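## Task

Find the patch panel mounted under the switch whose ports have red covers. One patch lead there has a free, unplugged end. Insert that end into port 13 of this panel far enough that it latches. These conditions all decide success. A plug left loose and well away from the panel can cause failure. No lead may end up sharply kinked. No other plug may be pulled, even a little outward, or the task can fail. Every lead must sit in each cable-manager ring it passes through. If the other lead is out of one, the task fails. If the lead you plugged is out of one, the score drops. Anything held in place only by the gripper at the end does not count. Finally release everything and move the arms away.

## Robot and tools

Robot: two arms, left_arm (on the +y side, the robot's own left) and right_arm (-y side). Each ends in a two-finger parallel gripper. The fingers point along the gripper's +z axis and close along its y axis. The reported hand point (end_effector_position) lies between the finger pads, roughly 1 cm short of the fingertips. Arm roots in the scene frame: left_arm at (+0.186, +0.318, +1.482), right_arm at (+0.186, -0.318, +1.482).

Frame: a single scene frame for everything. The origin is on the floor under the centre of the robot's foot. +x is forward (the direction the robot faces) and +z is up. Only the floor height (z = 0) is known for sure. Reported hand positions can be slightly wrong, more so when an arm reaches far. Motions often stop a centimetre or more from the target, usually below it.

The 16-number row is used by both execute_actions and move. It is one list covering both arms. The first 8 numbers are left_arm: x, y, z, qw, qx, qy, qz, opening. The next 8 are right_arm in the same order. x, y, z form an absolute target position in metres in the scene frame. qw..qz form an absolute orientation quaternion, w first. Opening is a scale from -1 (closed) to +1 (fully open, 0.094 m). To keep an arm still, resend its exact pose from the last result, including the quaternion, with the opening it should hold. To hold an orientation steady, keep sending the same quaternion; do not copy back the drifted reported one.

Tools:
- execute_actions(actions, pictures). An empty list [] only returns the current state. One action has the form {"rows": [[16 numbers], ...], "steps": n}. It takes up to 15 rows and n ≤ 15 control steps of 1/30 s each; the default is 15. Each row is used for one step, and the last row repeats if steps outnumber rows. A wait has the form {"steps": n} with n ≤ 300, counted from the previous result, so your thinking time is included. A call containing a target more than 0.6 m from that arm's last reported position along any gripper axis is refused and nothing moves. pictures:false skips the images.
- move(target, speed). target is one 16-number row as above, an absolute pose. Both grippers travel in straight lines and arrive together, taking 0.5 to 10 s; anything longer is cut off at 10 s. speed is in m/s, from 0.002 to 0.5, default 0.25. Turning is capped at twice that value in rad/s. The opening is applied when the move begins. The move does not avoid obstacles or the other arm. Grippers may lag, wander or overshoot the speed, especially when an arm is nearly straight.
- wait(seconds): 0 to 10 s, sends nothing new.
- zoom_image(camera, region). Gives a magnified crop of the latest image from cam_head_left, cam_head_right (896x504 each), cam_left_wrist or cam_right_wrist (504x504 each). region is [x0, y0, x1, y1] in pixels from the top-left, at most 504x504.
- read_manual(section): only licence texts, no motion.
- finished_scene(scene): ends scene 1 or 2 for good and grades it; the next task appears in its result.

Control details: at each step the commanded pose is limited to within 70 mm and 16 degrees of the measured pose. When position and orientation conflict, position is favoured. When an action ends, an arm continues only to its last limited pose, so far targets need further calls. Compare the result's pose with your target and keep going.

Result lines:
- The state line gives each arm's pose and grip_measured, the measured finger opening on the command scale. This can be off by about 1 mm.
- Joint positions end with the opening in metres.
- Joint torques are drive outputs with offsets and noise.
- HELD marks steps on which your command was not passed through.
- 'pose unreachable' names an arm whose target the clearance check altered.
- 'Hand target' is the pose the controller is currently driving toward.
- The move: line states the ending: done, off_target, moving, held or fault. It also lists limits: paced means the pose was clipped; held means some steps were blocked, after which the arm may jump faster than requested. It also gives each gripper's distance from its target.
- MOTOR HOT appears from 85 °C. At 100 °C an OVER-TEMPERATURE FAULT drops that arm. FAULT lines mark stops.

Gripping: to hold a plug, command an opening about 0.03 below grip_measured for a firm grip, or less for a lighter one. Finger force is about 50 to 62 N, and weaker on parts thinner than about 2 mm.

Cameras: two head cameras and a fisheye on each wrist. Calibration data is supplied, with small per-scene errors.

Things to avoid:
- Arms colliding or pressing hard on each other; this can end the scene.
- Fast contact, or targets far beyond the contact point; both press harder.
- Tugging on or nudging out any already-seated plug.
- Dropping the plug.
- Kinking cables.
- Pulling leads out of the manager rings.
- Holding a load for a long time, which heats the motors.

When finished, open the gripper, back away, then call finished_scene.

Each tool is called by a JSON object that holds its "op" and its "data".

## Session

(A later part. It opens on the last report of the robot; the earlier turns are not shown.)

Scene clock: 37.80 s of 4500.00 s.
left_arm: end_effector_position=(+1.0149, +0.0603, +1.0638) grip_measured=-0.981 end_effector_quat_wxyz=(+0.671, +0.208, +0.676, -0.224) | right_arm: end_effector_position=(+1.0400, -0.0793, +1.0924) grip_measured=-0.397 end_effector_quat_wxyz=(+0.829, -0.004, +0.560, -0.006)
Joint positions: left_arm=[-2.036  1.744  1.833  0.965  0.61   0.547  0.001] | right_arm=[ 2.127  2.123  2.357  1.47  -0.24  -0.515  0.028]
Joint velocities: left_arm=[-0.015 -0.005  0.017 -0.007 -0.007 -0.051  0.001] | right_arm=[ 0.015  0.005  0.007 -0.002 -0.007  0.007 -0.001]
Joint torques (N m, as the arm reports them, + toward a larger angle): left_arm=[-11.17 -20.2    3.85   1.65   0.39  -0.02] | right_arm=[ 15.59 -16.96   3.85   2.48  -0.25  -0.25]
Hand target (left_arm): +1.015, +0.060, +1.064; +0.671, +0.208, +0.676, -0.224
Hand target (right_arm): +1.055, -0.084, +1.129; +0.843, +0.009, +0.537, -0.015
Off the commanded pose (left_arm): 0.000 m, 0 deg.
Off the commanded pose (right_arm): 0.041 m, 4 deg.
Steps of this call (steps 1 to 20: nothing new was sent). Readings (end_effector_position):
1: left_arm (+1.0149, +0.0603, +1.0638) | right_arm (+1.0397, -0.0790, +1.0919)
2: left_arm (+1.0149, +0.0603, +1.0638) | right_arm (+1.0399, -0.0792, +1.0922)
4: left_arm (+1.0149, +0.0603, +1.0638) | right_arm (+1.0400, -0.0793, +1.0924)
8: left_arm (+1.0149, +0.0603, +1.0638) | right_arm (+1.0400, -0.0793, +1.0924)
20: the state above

{"op": "execute_actions", "data": {"actions": [{"rows":[[1.0149,0.0603,1.0638,0.671,0.208,0.676,-0.224,-1,1.059,-0.0825,1.135,0.8445,0.0116,0.5345,-0.015,-0.4],[1.0149,0.0603,1.0638,0.671,0.208,0.676,-0.224,-1,1.059,-0.0825,1.135,0.8445,0.0116,0.5345,-0.015,-0.4],[1.0149,0.0603,1.0638,0.671,0.208,0.676,-0.224,-1,1.062,-0.083,1.1405,0.846,0.014,0.532,-0.015,-0.4],[1.0149,0.0603,1.0638,0.671,0.208,0.676,-0.224,-1,1.062,-0.083,1.1405,0.846,0.014,0.532,-0.015,-0.4],[1.0149,0.0603,1.0638,0.671,0.208,0.676,-0.224,-1,1.0655,-0.0836,1.146,0.8476,0.0167,0.5296,-0.0154,-0.4]],"steps":15}], "pictures": false}}

{"op": "execute_actions", "data": {"actions": [{"steps":15}]}}

Scene clock: 43.60 s of 4500.00 s.
left_arm: end_effector_position=(+1.0149, +0.0603, +1.0638) grip_measured=-0.981 end_effector_quat_wxyz=(+0.671, +0.208, +0.676, -0.224) | right_arm: end_effector_position=(+1.0482, -0.0777, +1.1089) grip_measured=-0.397 end_effector_quat_wxyz=(+0.833, +0.005, +0.553, -0.004)
Joint positions: left_arm=[-2.036  1.744  1.833  0.965  0.61   0.547  0.001] | right_arm=[ 2.144  2.106  2.357  1.47  -0.24  -0.515  0.028]
Joint velocities: left_arm=[-0.015 -0.015  0.002 -0.002 -0.081  0.066 -0.001] | right_arm=[-0.005 -0.024  0.007 -0.002 -0.022 -0.051  0.001]
Joint torques (N m, as the arm reports them, + toward a larger angle): left_arm=[-10.69 -20.38   3.92   1.6    0.38  -0.02] | right_arm=[ 15.14 -16.85   4.44   2.23  -0.26  -0.27]
Hand target (left_arm): +1.015, +0.060, +1.064; +0.671, +0.208, +0.676, -0.224
Hand target (right_arm): +1.064, -0.085, +1.145; +0.848, +0.017, +0.530, -0.015
Off the commanded pose (left_arm): 0.000 m, 0 deg.
Off the commanded pose (right_arm): 0.041 m, 4 deg.
Steps of this call (steps 1 to 90: nothing new was sent; then 2.30 s passed at rest; steps 91 to 105: all 15 steps of this action). Readings (end_effector_position):
91: left_arm (+1.0149, +0.0603, +1.0638) | right_arm (+1.0400, -0.0792, +1.0925)
92: left_arm (+1.0149, +0.0603, +1.0638) | right_arm (+1.0400, -0.0792, +1.0925)
94: left_arm (+1.0149, +0.0603, +1.0638) | right_arm (+1.0403, -0.0783, +1.0934)
98: left_arm (+1.0149, +0.0603, +1.0638) | right_arm (+1.0428, -0.0770, +1.0991)
105: the state above

Scene clock: 44.10 s of 4500.00 s.
left_arm: end_effector_position=(+1.0149, +0.0603, +1.0638) grip_measured=-0.981 end_effector_quat_wxyz=(+0.671, +0.208, +0.676, -0.224) | right_arm: end_effector_position=(+1.0487, -0.0781, +1.1096) grip_measured=-0.397 end_effector_quat_wxyz=(+0.834, +0.005, +0.552, -0.004)
Joint positions: left_arm=[-2.036  1.744  1.833  0.965  0.61   0.547  0.001] | right_arm=[ 2.144  2.105  2.357  1.47  -0.24  -0.515  0.028]
Joint velocities: left_arm=[-0.015 -0.015 -0.007  0.012  0.007  0.051  0.   ] | right_arm=[-0.005  0.005 -0.007 -0.002  0.022 -0.007  0.   ]
Joint torques (N m, as the arm reports them, + toward a larger angle): left_arm=[-10.92 -20.21   3.92   1.63   0.39  -0.02] | right_arm=[ 15.48 -16.58   4.5    2.25  -0.27  -0.24]
Hand target (left_arm): +1.015, +0.060, +1.064; +0.671, +0.208, +0.676, -0.224
Hand target (right_arm): +1.064, -0.085, +1.145; +0.848, +0.017, +0.530, -0.015
Off the commanded pose (left_arm): 0.000 m, 0 deg.
Off the commanded pose (right_arm): 0.040 m, 4 deg.
Steps of this call (steps 1 to 15: nothing new was sent). Readings (end_effector_position):
1: left_arm (+1.0149, +0.0603, +1.0638) | right_arm (+1.0485, -0.0780, +1.1094)
2: left_arm (+1.0149, +0.0603, +1.0638) | right_arm (+1.0487, -0.0781, +1.1096)
4: left_arm (+1.0149, +0.0603, +1.0638) | right_arm (+1.0487, -0.0781, +1.1096)
8: left_arm (+1.0149, +0.0603, +1.0638) | right_arm (+1.0487, -0.0781, +1.1096)
15: the state above
camera_calibration (this result's frames):
cam_left_wrist: T_world_to_cam=[[-0.576423, -0.816891, 0.0206156, 0.616114], [-0.486126, 0.322528, -0.812193, 1.34391], [0.656824, -0.478189, -0.583025, 0.108177], [0, 0, 0, 1]] pos_world=[0.937399, 0.121578, 1.14188]
cam_right_wrist: T_world_to_cam=[[-0.0111553, -0.99989, -0.00978844, -0.056228], [-0.217807, 0.0119837, -0.975918, 1.31798], [0.975928, -0.00875469, -0.217917, -0.658413], [0, 0, 0, 1]] pos_world=[0.929002, -0.0777803, 1.14221]

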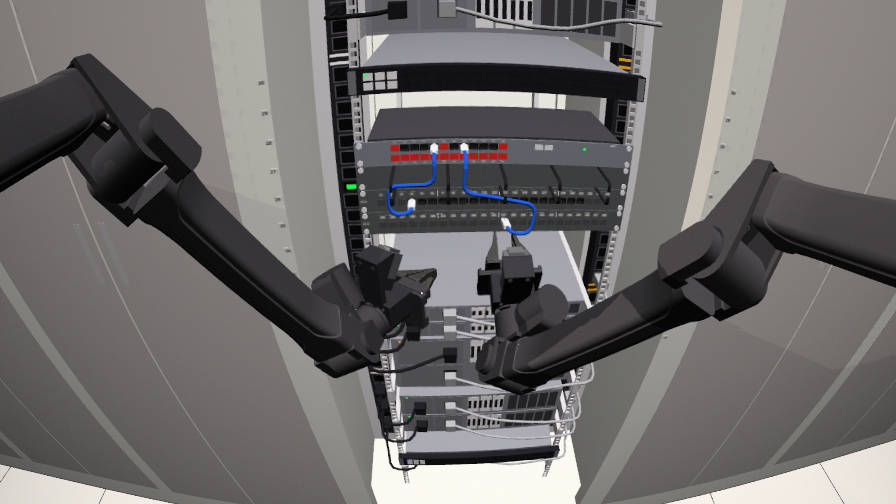

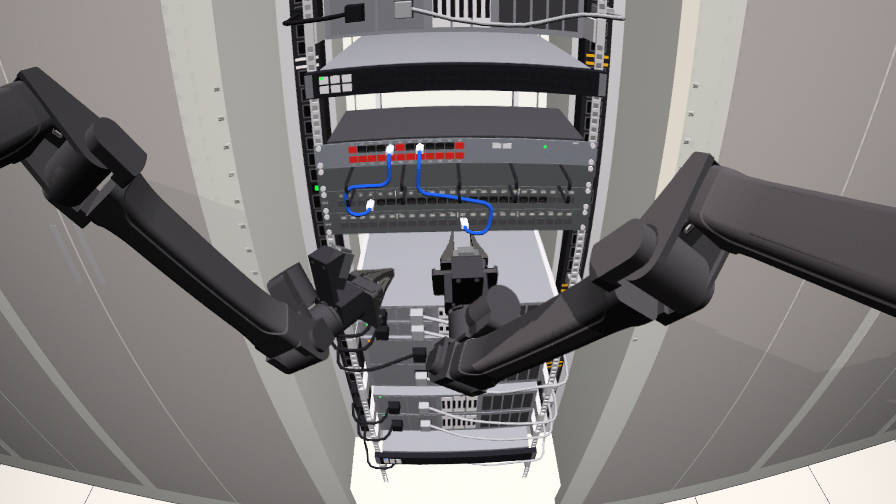

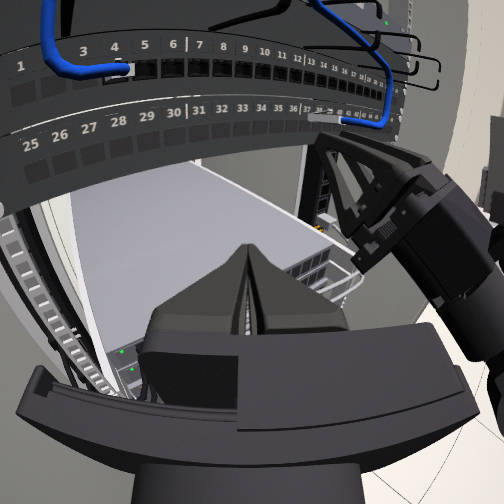

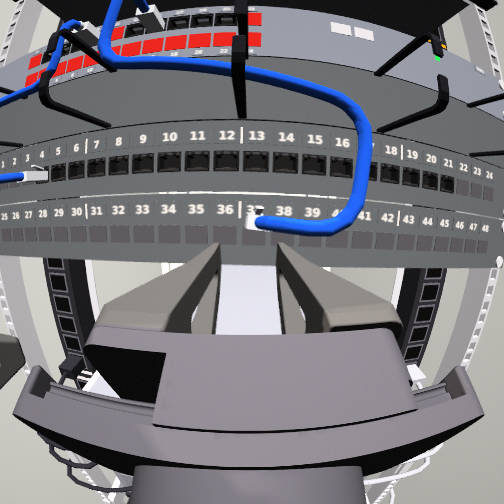

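{"op": "execute_actions", "data": {"actions": [{"rows":[[1.0149,0.0603,1.0638,0.671,0.208,0.676,-0.224,-1,1.0698,-0.086,1.1524,0.8497,0.019,0.5263,-0.0167,-0.4],[1.0149,0.0603,1.0638,0.671,0.208,0.676,-0.224,-1,1.0698,-0.086,1.1524,0.8497,0.019,0.5263,-0.0167,-0.4],[1.0149,0.0603,1.0638,0.671,0.208,0.676,-0.224,-1,1.0698,-0.086,1.1524,0.8497,0.019,0.5263,-0.0167,-0.4],[1.0149,0.0603,1.0638,0.671,0.208,0.676,-0.224,-1,1.0742,-0.0883,1.1588,0.8517,0.0214,0.523,-0.018,-0.4]],"steps":15}], "pictures": false}}

{"op": "execute_actions", "data": {"actions": [{"steps":12}]}}

{"op": "zoom_image", "data": {"camera": "cam_left_wrist", "region": [280, 50, 420, 190]}}

{"op": "zoom_image", "data": {"camera": "cam_right_wrist", "region": [190, 170, 330, 310]}}

Scene clock: 47.20 s of 4500.00 s.
left_arm: end_effector_position=(+1.0149, +0.0603, +1.0638) grip_measured=-0.981 end_effector_quat_wxyz=(+0.671, +0.208, +0.676, -0.224) | right_arm: end_effector_position=(+1.0540, -0.0817, +1.1177) grip_measured=-0.397 end_effector_quat_wxyz=(+0.836, +0.008, +0.548, -0.006)
Joint positions: left_arm=[-2.036  1.744  1.833  0.965  0.61   0.547  0.001] | right_arm=[ 2.146  2.093  2.357  1.47  -0.24  -0.515  0.028]
Joint velocities: left_arm=[-0.015 -0.005  0.012  0.012 -0.037 -0.037 -0.   ] | right_arm=[-0.015 -0.024 -0.017  0.002  0.022 -0.022 -0.001]
Joint torques (N m, as the arm reports them, + toward a larger angle): left_arm=[-11.05 -20.31   3.82   1.66   0.39  -0.02] | right_arm=[ 15.79 -17.28   4.97   2.02  -0.26  -0.24]
Hand target (left_arm): +1.015, +0.060, +1.064; +0.671, +0.208, +0.676, -0.224
Hand target (right_arm): +1.073, -0.090, +1.158; +0.852, +0.022, +0.523, -0.018
Off the commanded pose (left_arm): 0.000 m, 0 deg.
Off the commanded pose (right_arm): 0.046 m, 4 deg.
Steps of this call (steps 1 to 78: nothing new was sent; steps 79 to 93: all 15 steps of this action). Readings (end_effector_position):
79: left_arm (+1.0149, +0.0603, +1.0638) | right_arm (+1.0487, -0.0781, +1.1096)
80: left_arm (+1.0149, +0.0603, +1.0638) | right_arm (+1.0487, -0.0781, +1.1096)
82: left_arm (+1.0149, +0.0603, +1.0638) | right_arm (+1.0490, -0.0785, +1.1101)
86: left_arm (+1.0149, +0.0603, +1.0638) | right_arm (+1.0506, -0.0795, +1.1124)
93: the state above

Scene clock: 47.60 s of 4500.00 s.
left_arm: end_effector_position=(+1.0149, +0.0603, +1.0638) grip_measured=-0.981 end_effector_quat_wxyz=(+0.671, +0.208, +0.676, -0.224) | right_arm: end_effector_position=(+1.0543, -0.0820, +1.1182) grip_measured=-0.397 end_effector_quat_wxyz=(+0.837, +0.008, +0.548, -0.007)
Joint positions: left_arm=[-2.036  1.744  1.833  0.965  0.61   0.547  0.001] | right_arm=[ 2.146  2.092  2.357  1.47  -0.24  -0.515  0.028]
Joint velocities: left_arm=[ 0.005  0.005 -0.007 -0.012  0.022 -0.037  0.   ] | right_arm=[-0.005 -0.005 -0.012 -0.002  0.051 -0.007  0.   ]
Joint torques (N m, as the arm reports them, + toward a larger angle): left_arm=[-11.07 -20.19   3.87   1.6    0.41  -0.01] | right_arm=[ 15.96 -17.32   5.01   2.01  -0.25  -0.25]
Hand target (left_arm): +1.015, +0.060, +1.064; +0.671, +0.208, +0.676, -0.224
Hand target (right_arm): +1.073, -0.090, +1.158; +0.852, +0.022, +0.523, -0.018
Off the commanded pose (left_arm): 0.000 m, 0 deg.
Off the commanded pose (right_arm): 0.046 m, 4 deg.
Steps of this call (steps 1 to 12: nothing new was sent). Readings (end_effector_position):
1: left_arm (+1.0149, +0.0603, +1.0638) | right_arm (+1.0543, -0.0820, +1.1182)
2: left_arm (+1.0149, +0.0603, +1.0638) | right_arm (+1.0543, -0.0820, +1.1182)
4: left_arm (+1.0149, +0.0603, +1.0638) | right_arm (+1.0543, -0.0820, +1.1182)
8: left_arm (+1.0149, +0.0603, +1.0638) | right_arm (+1.0543, -0.0820, +1.1182)
12: the state above
camera_calibration (this result's frames):
cam_left_wrist: T_world_to_cam=[[-0.576423, -0.816891, 0.0206156, 0.616114], [-0.486126, 0.322528, -0.812193, 1.34391], [0.656824, -0.478189, -0.583025, 0.108177], [0, 0, 0, 1]] pos_world=[0.937399, 0.121578, 1.14188]
cam_right_wrist: T_world_to_cam=[[-0.0175602, -0.999778, -0.0116639, -0.0510838], [-0.20699, 0.015048, -0.978227, 1.31907], [0.978185, -0.0147636, -0.207208, -0.676905], [0, 0, 0, 1]] pos_world=[0.934277, -0.0809154, 1.1495]

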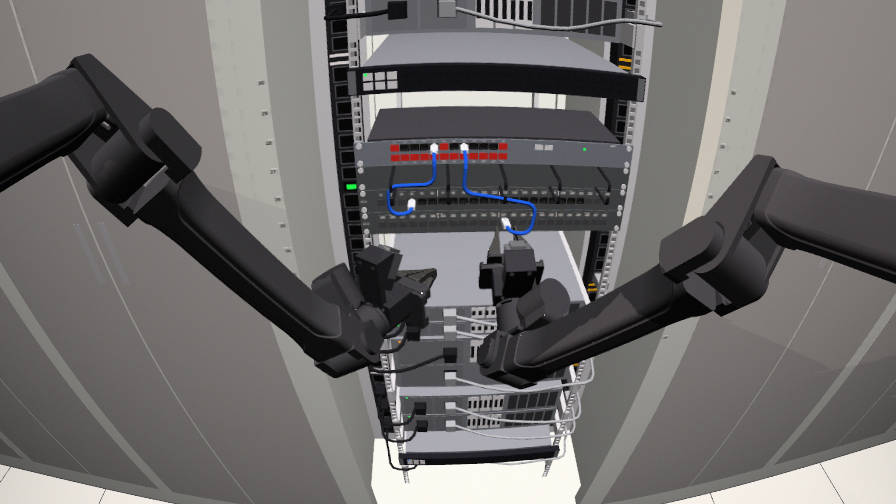

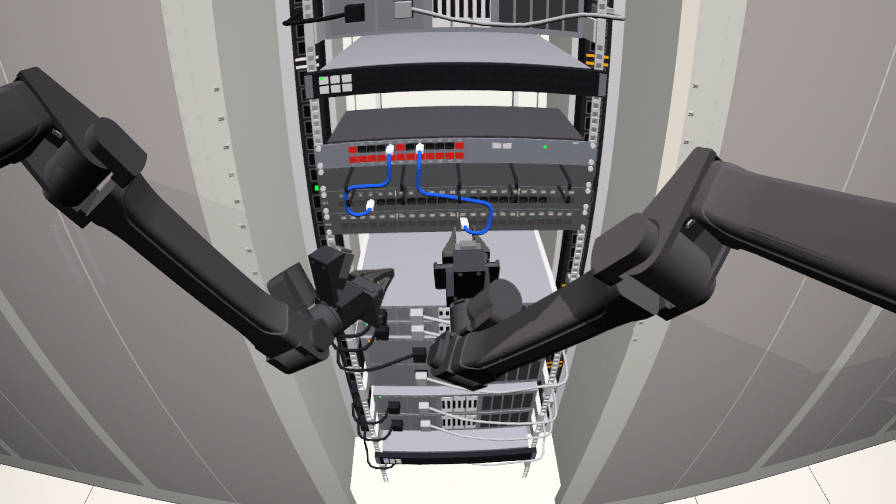

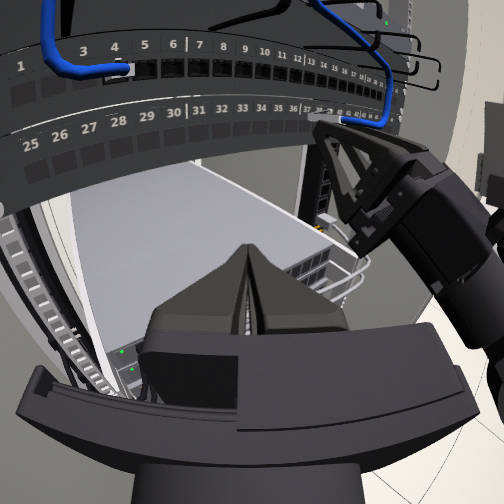

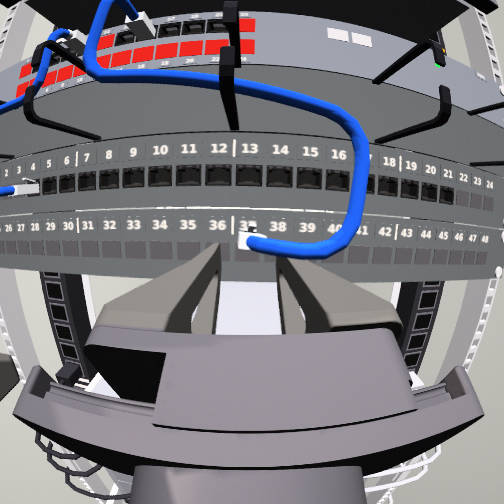

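Region (280, 50, 420, 190) of cam_left_wrist's 504x504 image, scaled by 3.600, with more detail than that image has.

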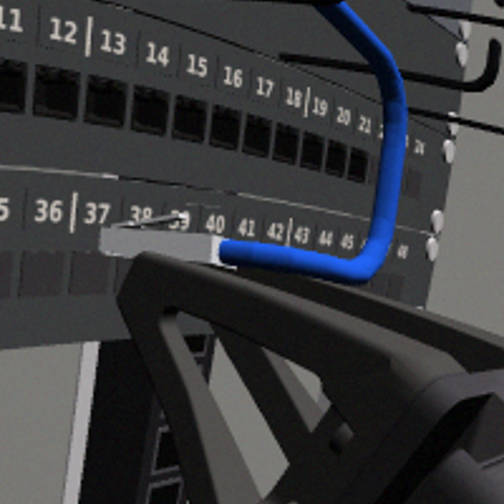

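Region (190, 170, 330, 310) of cam_right_wrist's 504x504 image, scaled by 3.600, with more detail than that image has.

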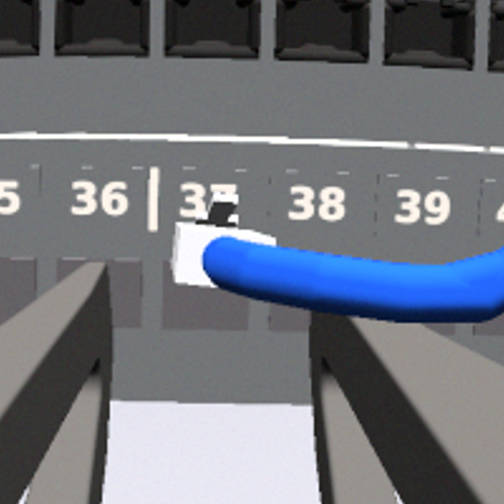

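{"op": "execute_actions", "data": {"actions": [{"rows":[[1.0149,0.0603,1.0638,0.671,0.208,0.676,-0.224,-1,1.0757,-0.088,1.163,0.8527,0.0234,0.5213,-0.0177,-0.4],[1.0149,0.0603,1.0638,0.671,0.208,0.676,-0.224,-1,1.0757,-0.088,1.163,0.8527,0.0234,0.5213,-0.0177,-0.4],[1.0149,0.0603,1.0638,0.671,0.208,0.676,-0.224,-1,1.0772,-0.0877,1.1673,0.8537,0.0254,0.5197,-0.0174,-0.4]],"steps":15}]}}

{"op": "zoom_image", "data": {"camera": "cam_left_wrist", "region": [280, 50, 420, 190]}}

{"op": "zoom_image", "data": {"camera": "cam_right_wrist", "region": [190, 170, 330, 310]}}

Scene clock: 50.23 s of 4500.00 s.
left_arm: end_effector_position=(+1.0149, +0.0603, +1.0638) grip_measured=-0.981 end_effector_quat_wxyz=(+0.671, +0.208, +0.676, -0.224) | right_arm: end_effector_position=(+1.0575, -0.0797, +1.1262) grip_measured=-0.397 end_effector_quat_wxyz=(+0.839, +0.012, +0.545, -0.005)
Joint positions: left_arm=[-2.036  1.744  1.833  0.965  0.61   0.547  0.001] | right_arm=[ 2.157  2.086  2.357  1.47  -0.24  -0.517  0.028]
Joint velocities: left_arm=[ 0.015  0.005  0.002 -0.002  0.007  0.081  0.   ] | right_arm=[-0.015 -0.034  0.012 -0.007  0.022 -0.037  0.001]
Joint torques (N m, as the arm reports them, + toward a larger angle): left_arm=[-11.02 -20.12   3.88   1.63   0.39  -0.02] | right_arm=[ 15.9  -16.68   4.77   2.13  -0.26  -0.24]
Hand target (left_arm): +1.015, +0.060, +1.064; +0.671, +0.208, +0.676, -0.224
Hand target (right_arm): +1.076, -0.090, +1.166; +0.854, +0.026, +0.520, -0.017
Off the commanded pose (left_arm): 0.000 m, 0 deg.
Off the commanded pose (right_arm): 0.046 m, 4 deg.
Steps of this call (steps 1 to 64: nothing new was sent; steps 65 to 79: all 15 steps of this action). Readings (end_effector_position):
65: left_arm (+1.0149, +0.0603, +1.0638) | right_arm (+1.0543, -0.0820, +1.1182)
66: left_arm (+1.0149, +0.0603, +1.0638) | right_arm (+1.0543, -0.0818, +1.1183)
68: left_arm (+1.0149, +0.0603, +1.0638) | right_arm (+1.0545, -0.0812, +1.1191)
72: left_arm (+1.0149, +0.0603, +1.0638) | right_arm (+1.0558, -0.0798, +1.1226)
79: the state above
camera_calibration (this result's frames):
cam_left_wrist: T_world_to_cam=[[-0.576423, -0.816891, 0.0206156, 0.616114], [-0.486126, 0.322528, -0.812193, 1.34391], [0.656824, -0.478189, -0.583025, 0.108177], [0, 0, 0, 1]] pos_world=[0.937399, 0.121578, 1.14188]
cam_right_wrist: T_world_to_cam=[[-0.0202177, -0.999584, -0.0205675, -0.035814], [-0.199827, 0.0241967, -0.979532, 1.32214], [0.979623, -0.0156939, -0.200233, -0.687764], [0, 0, 0, 1]] pos_world=[0.937226, -0.0785842, 1.15663]

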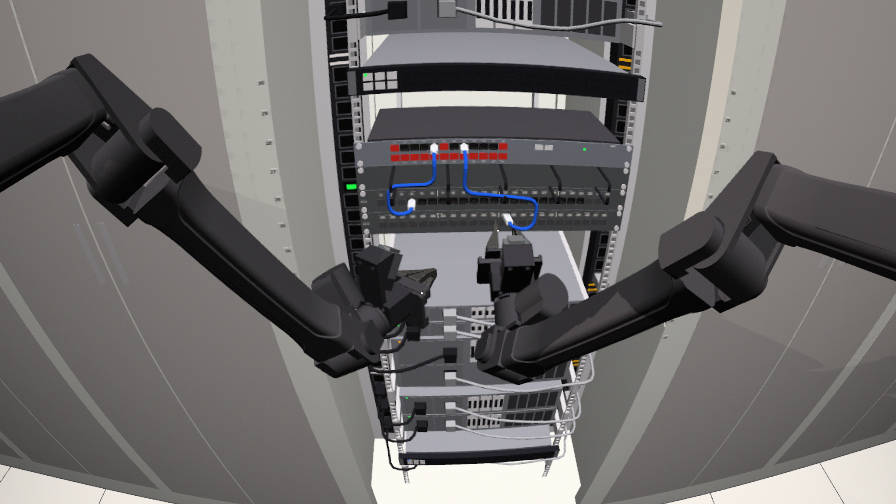

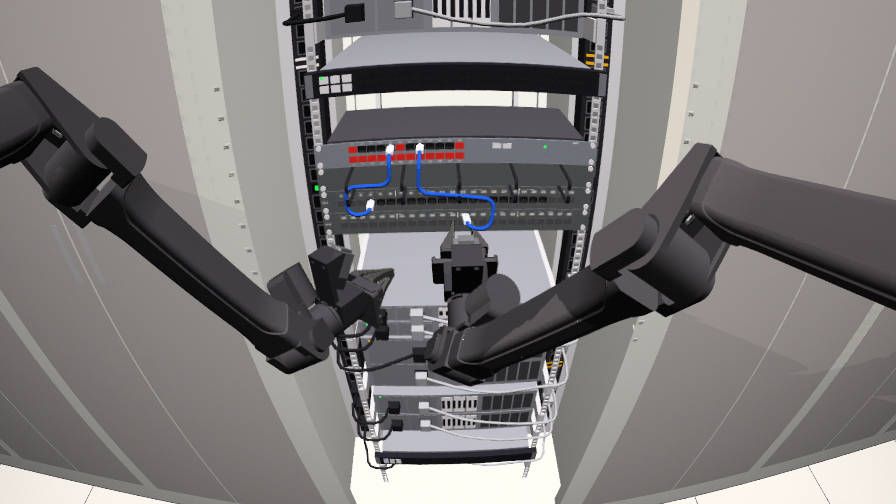

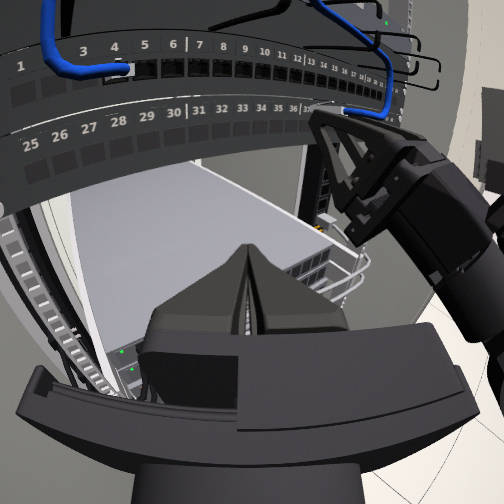

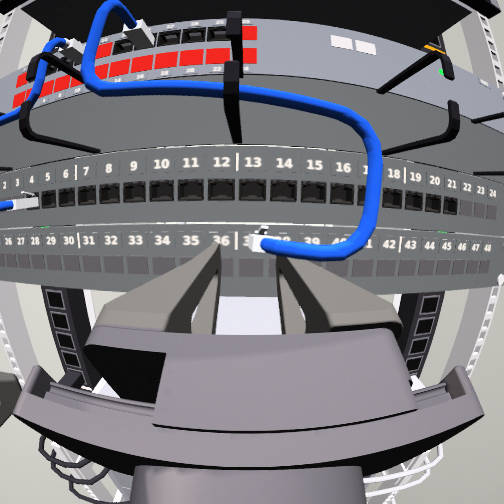

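Region (280, 50, 420, 190) of cam_left_wrist's 504x504 image, scaled by 3.600, with more detail than that image has.

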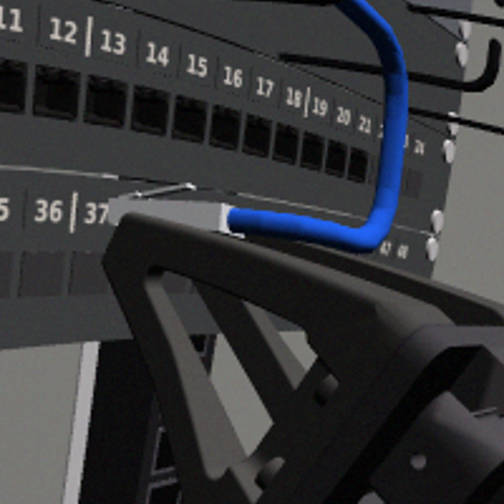

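Region (190, 170, 330, 310) of cam_right_wrist's 504x504 image, scaled by 3.600, with more detail than that image has.

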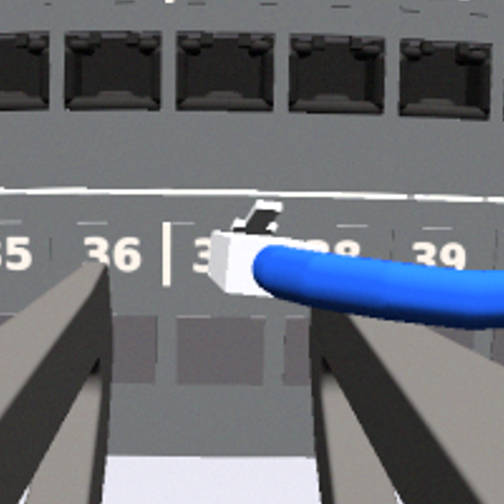

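{"op": "move", "data": {"target": [1.0149,0.0603,1.0638,0.671,0.208,0.676,-0.224,-1,0.99,-0.09,1.085,0.79,0,0.613,0,-0.4], "speed": 0.08}}

{"op": "move", "data": {"target": [1.0149,0.0603,1.0638,0.671,0.208,0.676,-0.224,-1,0.97,-0.09,1.14,0.5,0.5,0.5,0.5,-0.4], "speed": 0.3}}

Scene clock: 57.57 s of 4500.00 s.
left_arm: end_effector_position=(+1.0149, +0.0603, +1.0638) grip_measured=-0.981 end_effector_quat_wxyz=(+0.671, +0.208, +0.676, -0.224) | right_arm: end_effector_position=(+0.9757, -0.0645, +1.0619) grip_measured=-0.397 end_effector_quat_wxyz=(+0.774, -0.005, +0.633, +0.020)
Joint positions: left_arm=[-2.036  1.744  1.833  0.965  0.61   0.547  0.001] | right_arm=[ 2.133  2.014  1.984  1.555 -0.178 -0.517  0.028]
Joint velocities: left_arm=[ 0.005 -0.005  0.022 -0.007  0.051 -0.125  0.001] | right_arm=[-0.015 -0.005  0.012  0.022 -0.007  0.007 -0.   ]
Joint torques (N m, as the arm reports them, + toward a larger angle): left_arm=[-10.96 -20.11   3.94   1.67   0.39  -0.02] | right_arm=[ 11.58 -15.62   2.07   2.62  -0.12  -0.17]
Hand target (left_arm): +1.015, +0.060, +1.064; +0.671, +0.208, +0.676, -0.224
Hand target (right_arm): +0.992, -0.088, +1.083; +0.789, -0.001, +0.615, -0.000
Off the commanded pose (left_arm): 0.000 m, 0 deg.
Off the commanded pose (right_arm): 0.037 m, 4 deg.
joint sent to its limit (right arm) — the command would take joint 4 (wrist pitch) past its upper limit, so that joint was sent only as far as its limit.
After step 90, 2.87 s passed at rest.
move: off_target (right_arm)
camera_calibration (this result's frames):
cam_left_wrist: T_world_to_cam=[[-0.576423, -0.816891, 0.0206156, 0.616114], [-0.486126, 0.322528, -0.812193, 1.34391], [0.656824, -0.478189, -0.583025, 0.108177], [0, 0, 0, 1]] pos_world=[0.937399, 0.121578, 1.14188]
cam_right_wrist: T_world_to_cam=[[0.0372065, -0.999006, -0.0245567, -0.0752894], [-0.407467, 0.00727178, -0.913191, 1.37355], [0.912462, 0.0439827, -0.406791, -0.331587], [0, 0, 0, 1]] pos_world=[0.865039, -0.0706187, 1.11758]

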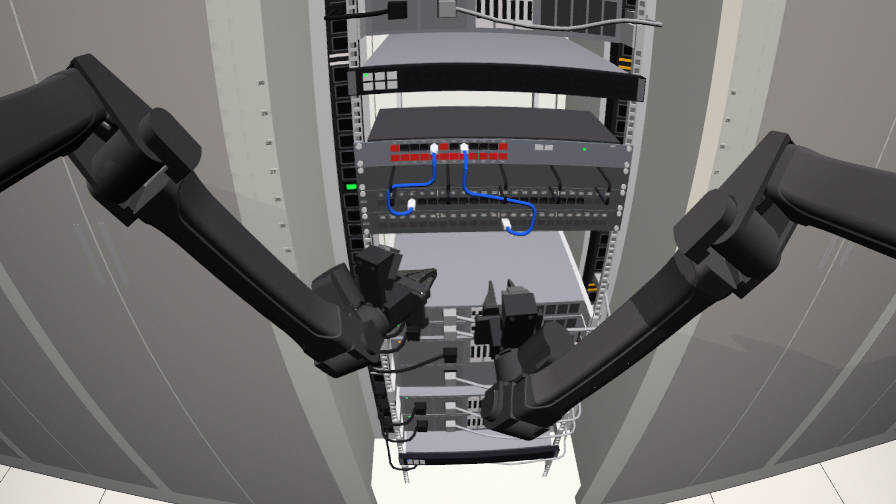

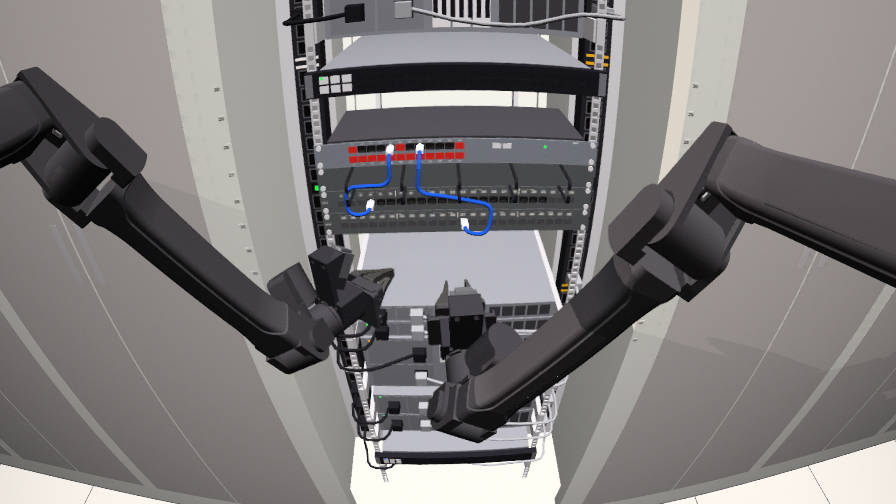

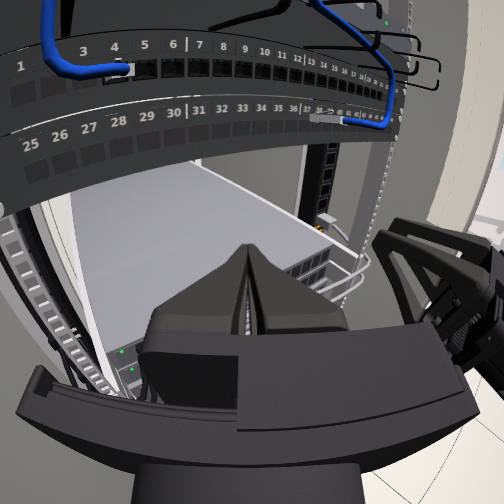

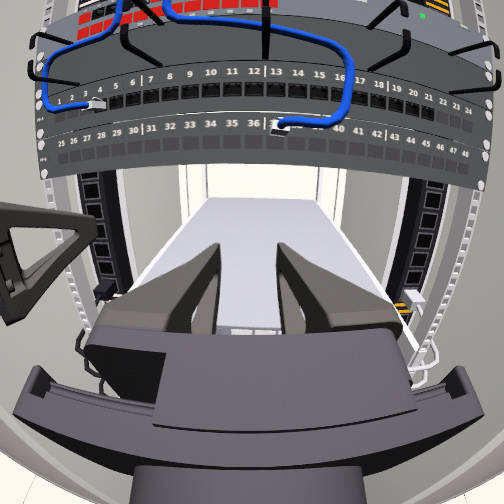

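Scene clock: 60.77 s of 4500.00 s.
left_arm: end_effector_position=(+1.0149, +0.0603, +1.0638) grip_measured=-0.981 end_effector_quat_wxyz=(+0.671, +0.208, +0.676, -0.224) | right_arm: end_effector_position=(+0.9553, -0.0921, +1.1173) grip_measured=-0.397 end_effector_quat_wxyz=(+0.504, +0.492, +0.515, +0.488)
Joint positions: left_arm=[-2.036  1.744  1.833  0.965  0.61   0.547  0.001] | right_arm=[ 2.185  1.72   1.542  1.528 -0.032  0.924  0.028]
Joint velocities: left_arm=[-0.005 -0.005 -0.002 -0.007  0.007  0.022 -0.001] | right_arm=[-0.005 -0.005  0.017 -0.012  0.007 -0.051 -0.   ]
Joint torques (N m, as the arm reports them, + toward a larger angle): left_arm=[-10.85 -20.19   3.88   1.64   0.4   -0.01] | right_arm=[ 13.6  -14.97   1.09   1.07  -0.15  -0.14]
Hand target (left_arm): +1.015, +0.060, +1.064; +0.671, +0.208, +0.676, -0.224
Hand target (right_arm): +0.968, -0.092, +1.139; +0.501, +0.500, +0.500, +0.499
Off the commanded pose (left_arm): 0.000 m, 0 deg.
Off the commanded pose (right_arm): 0.027 m, 2 deg.
move: off_target (right_arm)
camera_calibration (this result's frames):
cam_left_wrist: T_world_to_cam=[[-0.576423, -0.816891, 0.0206156, 0.616114], [-0.486126, 0.322528, -0.812193, 1.34391], [0.656824, -0.478189, -0.583025, 0.108177], [0, 0, 0, 1]] pos_world=[0.937399, 0.121578, 1.14188]
cam_right_wrist: T_world_to_cam=[[-0.0163826, -0.0324923, -0.999338, 1.12856], [-0.58719, 0.809277, -0.0166866, 0.659869], [0.809283, 0.586528, -0.0323373, -0.559043], [0, 0, 0, 1]] pos_world=[0.858381, -0.169453, 1.12074]

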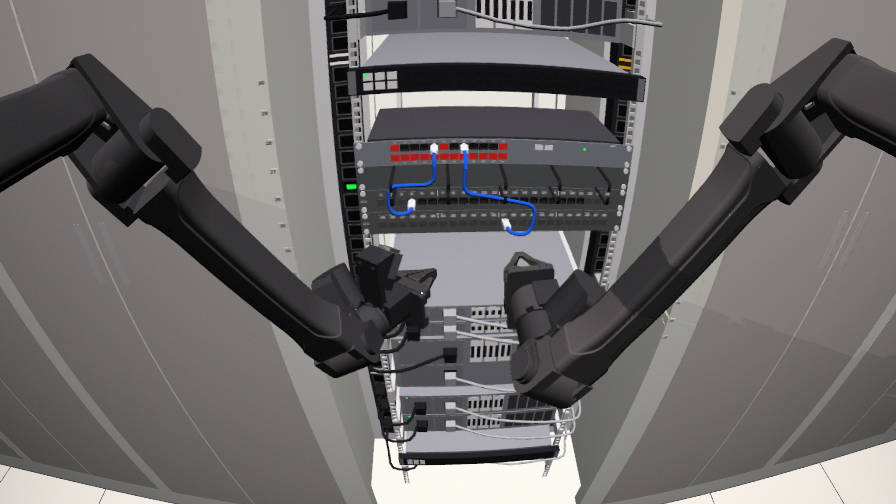

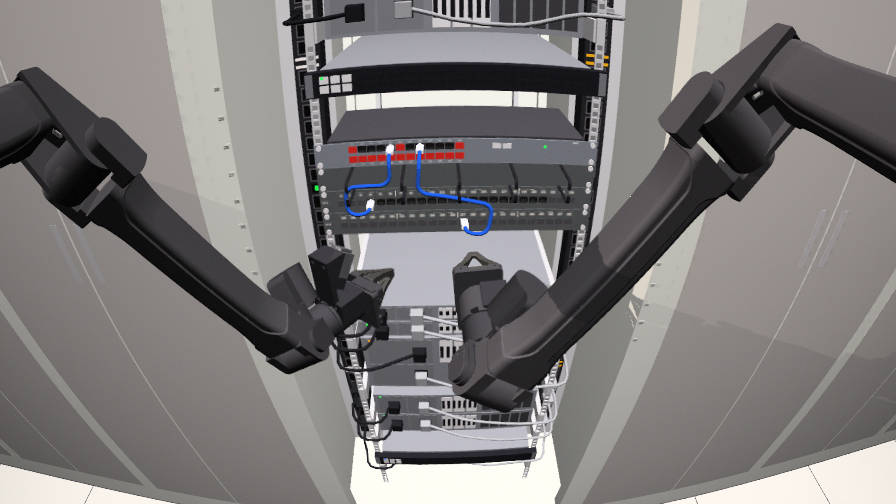

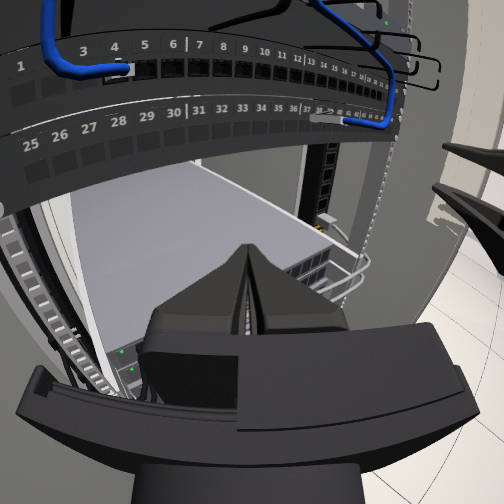

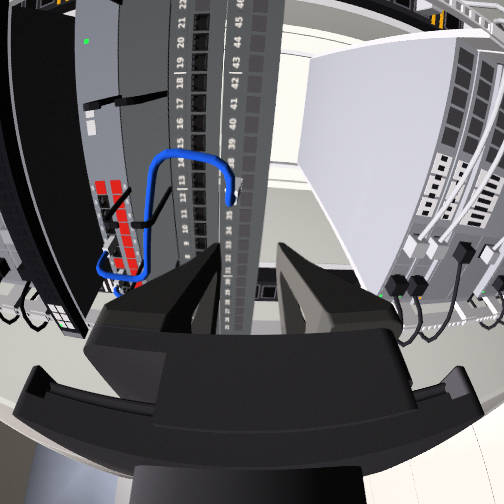

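{"op": "move", "data": {"target": [1.0149,0.0603,1.0638,0.671,0.208,0.676,-0.224,-1,1.0,-0.078,1.148,0.5,0.5,0.5,0.5,-0.3], "speed": 0.08}}

Scene clock: 62.67 s of 4500.00 s.
left_arm: end_effector_position=(+1.0149, +0.0603, +1.0638) grip_measured=-0.981 end_effector_quat_wxyz=(+0.671, +0.208, +0.676, -0.224) | right_arm: end_effector_position=(+0.9806, -0.0754, +1.1259) grip_measured=-0.303 end_effector_quat_wxyz=(+0.489, +0.501, +0.513, +0.496)
Joint positions: left_arm=[-2.036  1.744  1.833  0.965  0.61   0.547  0.001] | right_arm=[ 2.22   1.72   1.607  1.445 -0.026  0.924  0.033]
Joint velocities: left_arm=[-0.005  0.015 -0.012  0.012 -0.022  0.007  0.001] | right_arm=[-0.005  0.005  0.007  0.012 -0.051 -0.007  0.001]
Joint torques (N m, as the arm reports them, + toward a larger angle): left_arm=[-10.96 -20.06   3.89   1.62   0.38  -0.03] | right_arm=[ 13.62 -14.46   3.14   1.06  -0.19  -0.34]
Hand target (left_arm): +1.015, +0.060, +1.064; +0.671, +0.208, +0.676, -0.224
Hand target (right_arm): +0.999, -0.079, +1.148; +0.500, +0.501, +0.500, +0.500
Off the commanded pose (left_arm): 0.000 m, 0 deg.
Off the commanded pose (right_arm): 0.030 m, 2 deg.
move: off_target (right_arm)
camera_calibration (this result's frames):
cam_left_wrist: T_world_to_cam=[[-0.576423, -0.816891, 0.0206156, 0.616114], [-0.486126, 0.322528, -0.812193, 1.34391], [0.656824, -0.478189, -0.583025, 0.108177], [0, 0, 0, 1]] pos_world=[0.937399, 0.121578, 1.14188]
cam_right_wrist: T_world_to_cam=[[-0.0290402, 0.0016299, -0.999577, 1.15335], [-0.59604, 0.802738, 0.0186254, 0.629822], [0.802429, 0.596329, -0.0223402, -0.592863], [0, 0, 0, 1]] pos_world=[0.884624, -0.153921, 1.12789]

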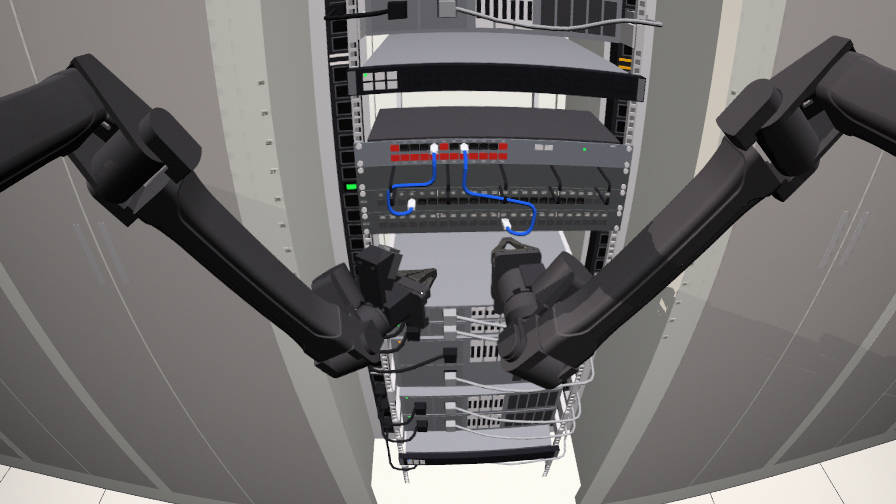

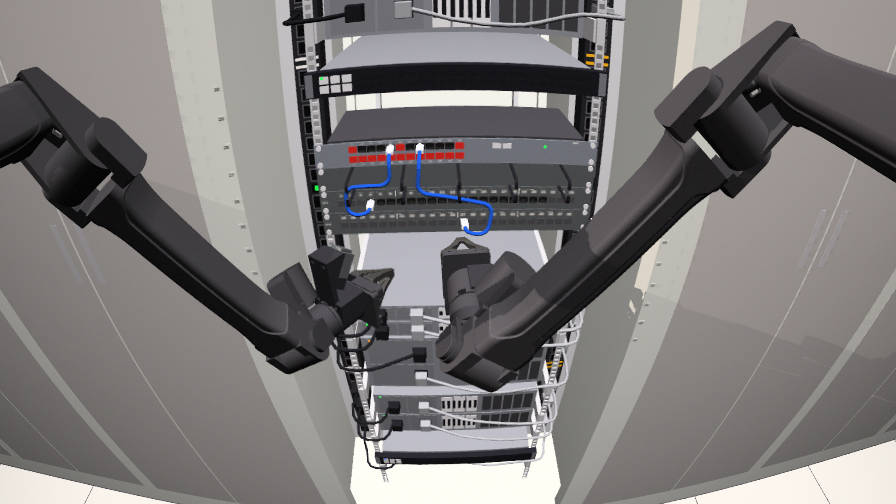

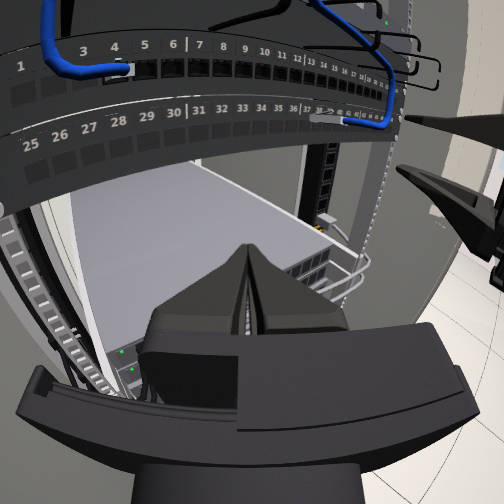

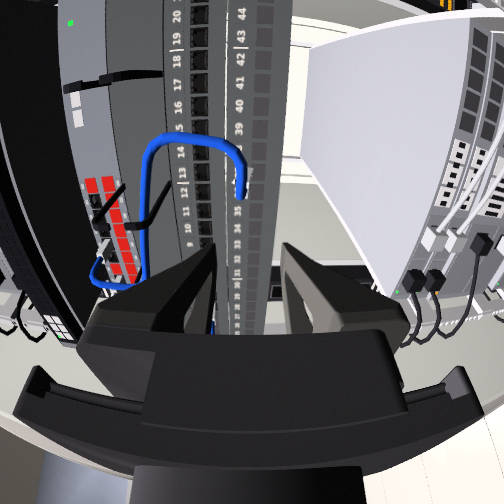

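{"op": "move", "data": {"target": [1.0149,0.0603,1.0638,0.671,0.208,0.676,-0.224,-1,1.035,-0.082,1.14,0.5,0.5,0.5,0.5,-0.3], "speed": 0.06}}

Scene clock: 64.97 s of 4500.00 s.
left_arm: end_effector_position=(+1.0149, +0.0603, +1.0638) grip_measured=-0.981 end_effector_quat_wxyz=(+0.671, +0.208, +0.676, -0.224) | right_arm: end_effector_position=(+1.0285, -0.0850, +1.1365) grip_measured=-0.303 end_effector_quat_wxyz=(+0.499, +0.500, +0.504, +0.498)
Joint positions: left_arm=[-2.036  1.744  1.833  0.965  0.61   0.547  0.001] | right_arm=[ 2.22   1.72   1.734  1.346 -0.026  0.924  0.033]
Joint velocities: left_arm=[-0.005 -0.005 -0.007 -0.002 -0.007 -0.037  0.   ] | right_arm=[-0.005 -0.015  0.002 -0.022 -0.11  -0.081 -0.   ]
Joint torques (N m, as the arm reports them, + toward a larger angle): left_arm=[-11.23 -20.1    3.88   1.6    0.39  -0.02] | right_arm=[ 12.5  -13.71   4.17   1.12  -0.29  -0.23]
Hand target (left_arm): +1.015, +0.060, +1.064; +0.671, +0.208, +0.676, -0.224
Hand target (right_arm): +1.035, -0.082, +1.140; +0.500, +0.500, +0.500, +0.500
Off the commanded pose (left_arm): 0.000 m, 0 deg.
Off the commanded pose (right_arm): 0.008 m, 0 deg.
move: done
camera_calibration (this result's frames):
cam_left_wrist: T_world_to_cam=[[-0.576423, -0.816891, 0.0206156, 0.616114], [-0.486126, 0.322528, -0.812193, 1.34391], [0.656824, -0.478189, -0.583025, 0.108177], [0, 0, 0, 1]] pos_world=[0.937399, 0.121578, 1.14188]
cam_right_wrist: T_world_to_cam=[[-0.0070208, 0.000772771, -0.999975, 1.14308], [-0.583036, 0.812433, 0.00472132, 0.669117], [0.812416, 0.583054, -0.00525337, -0.65615], [0, 0, 0, 1]] pos_world=[0.931212, -0.161925, 1.13645]

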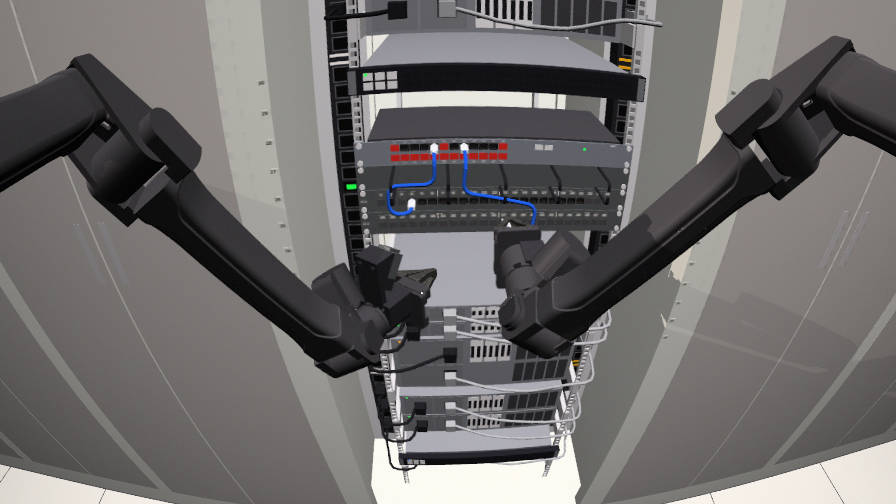

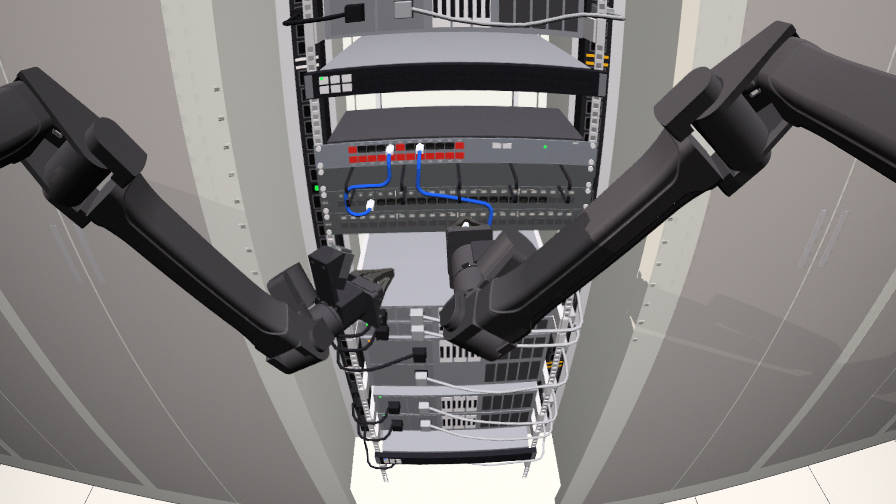

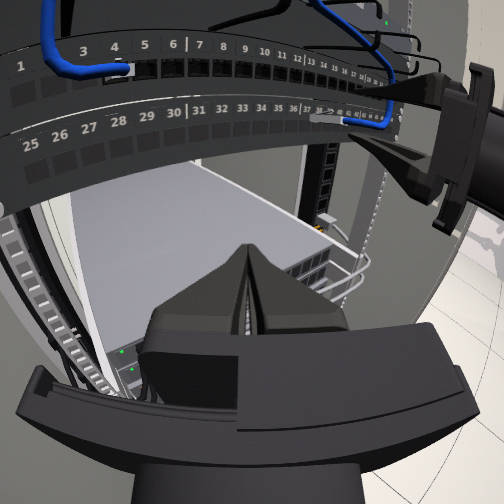

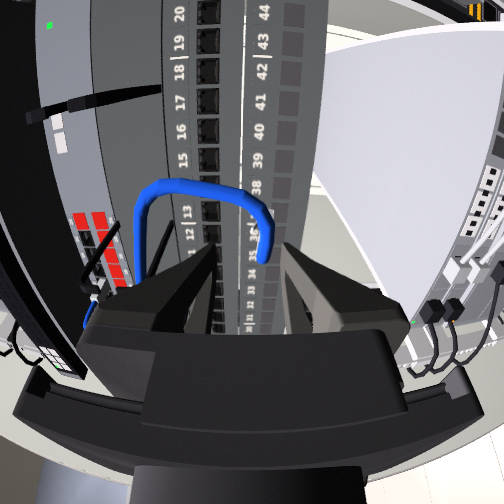

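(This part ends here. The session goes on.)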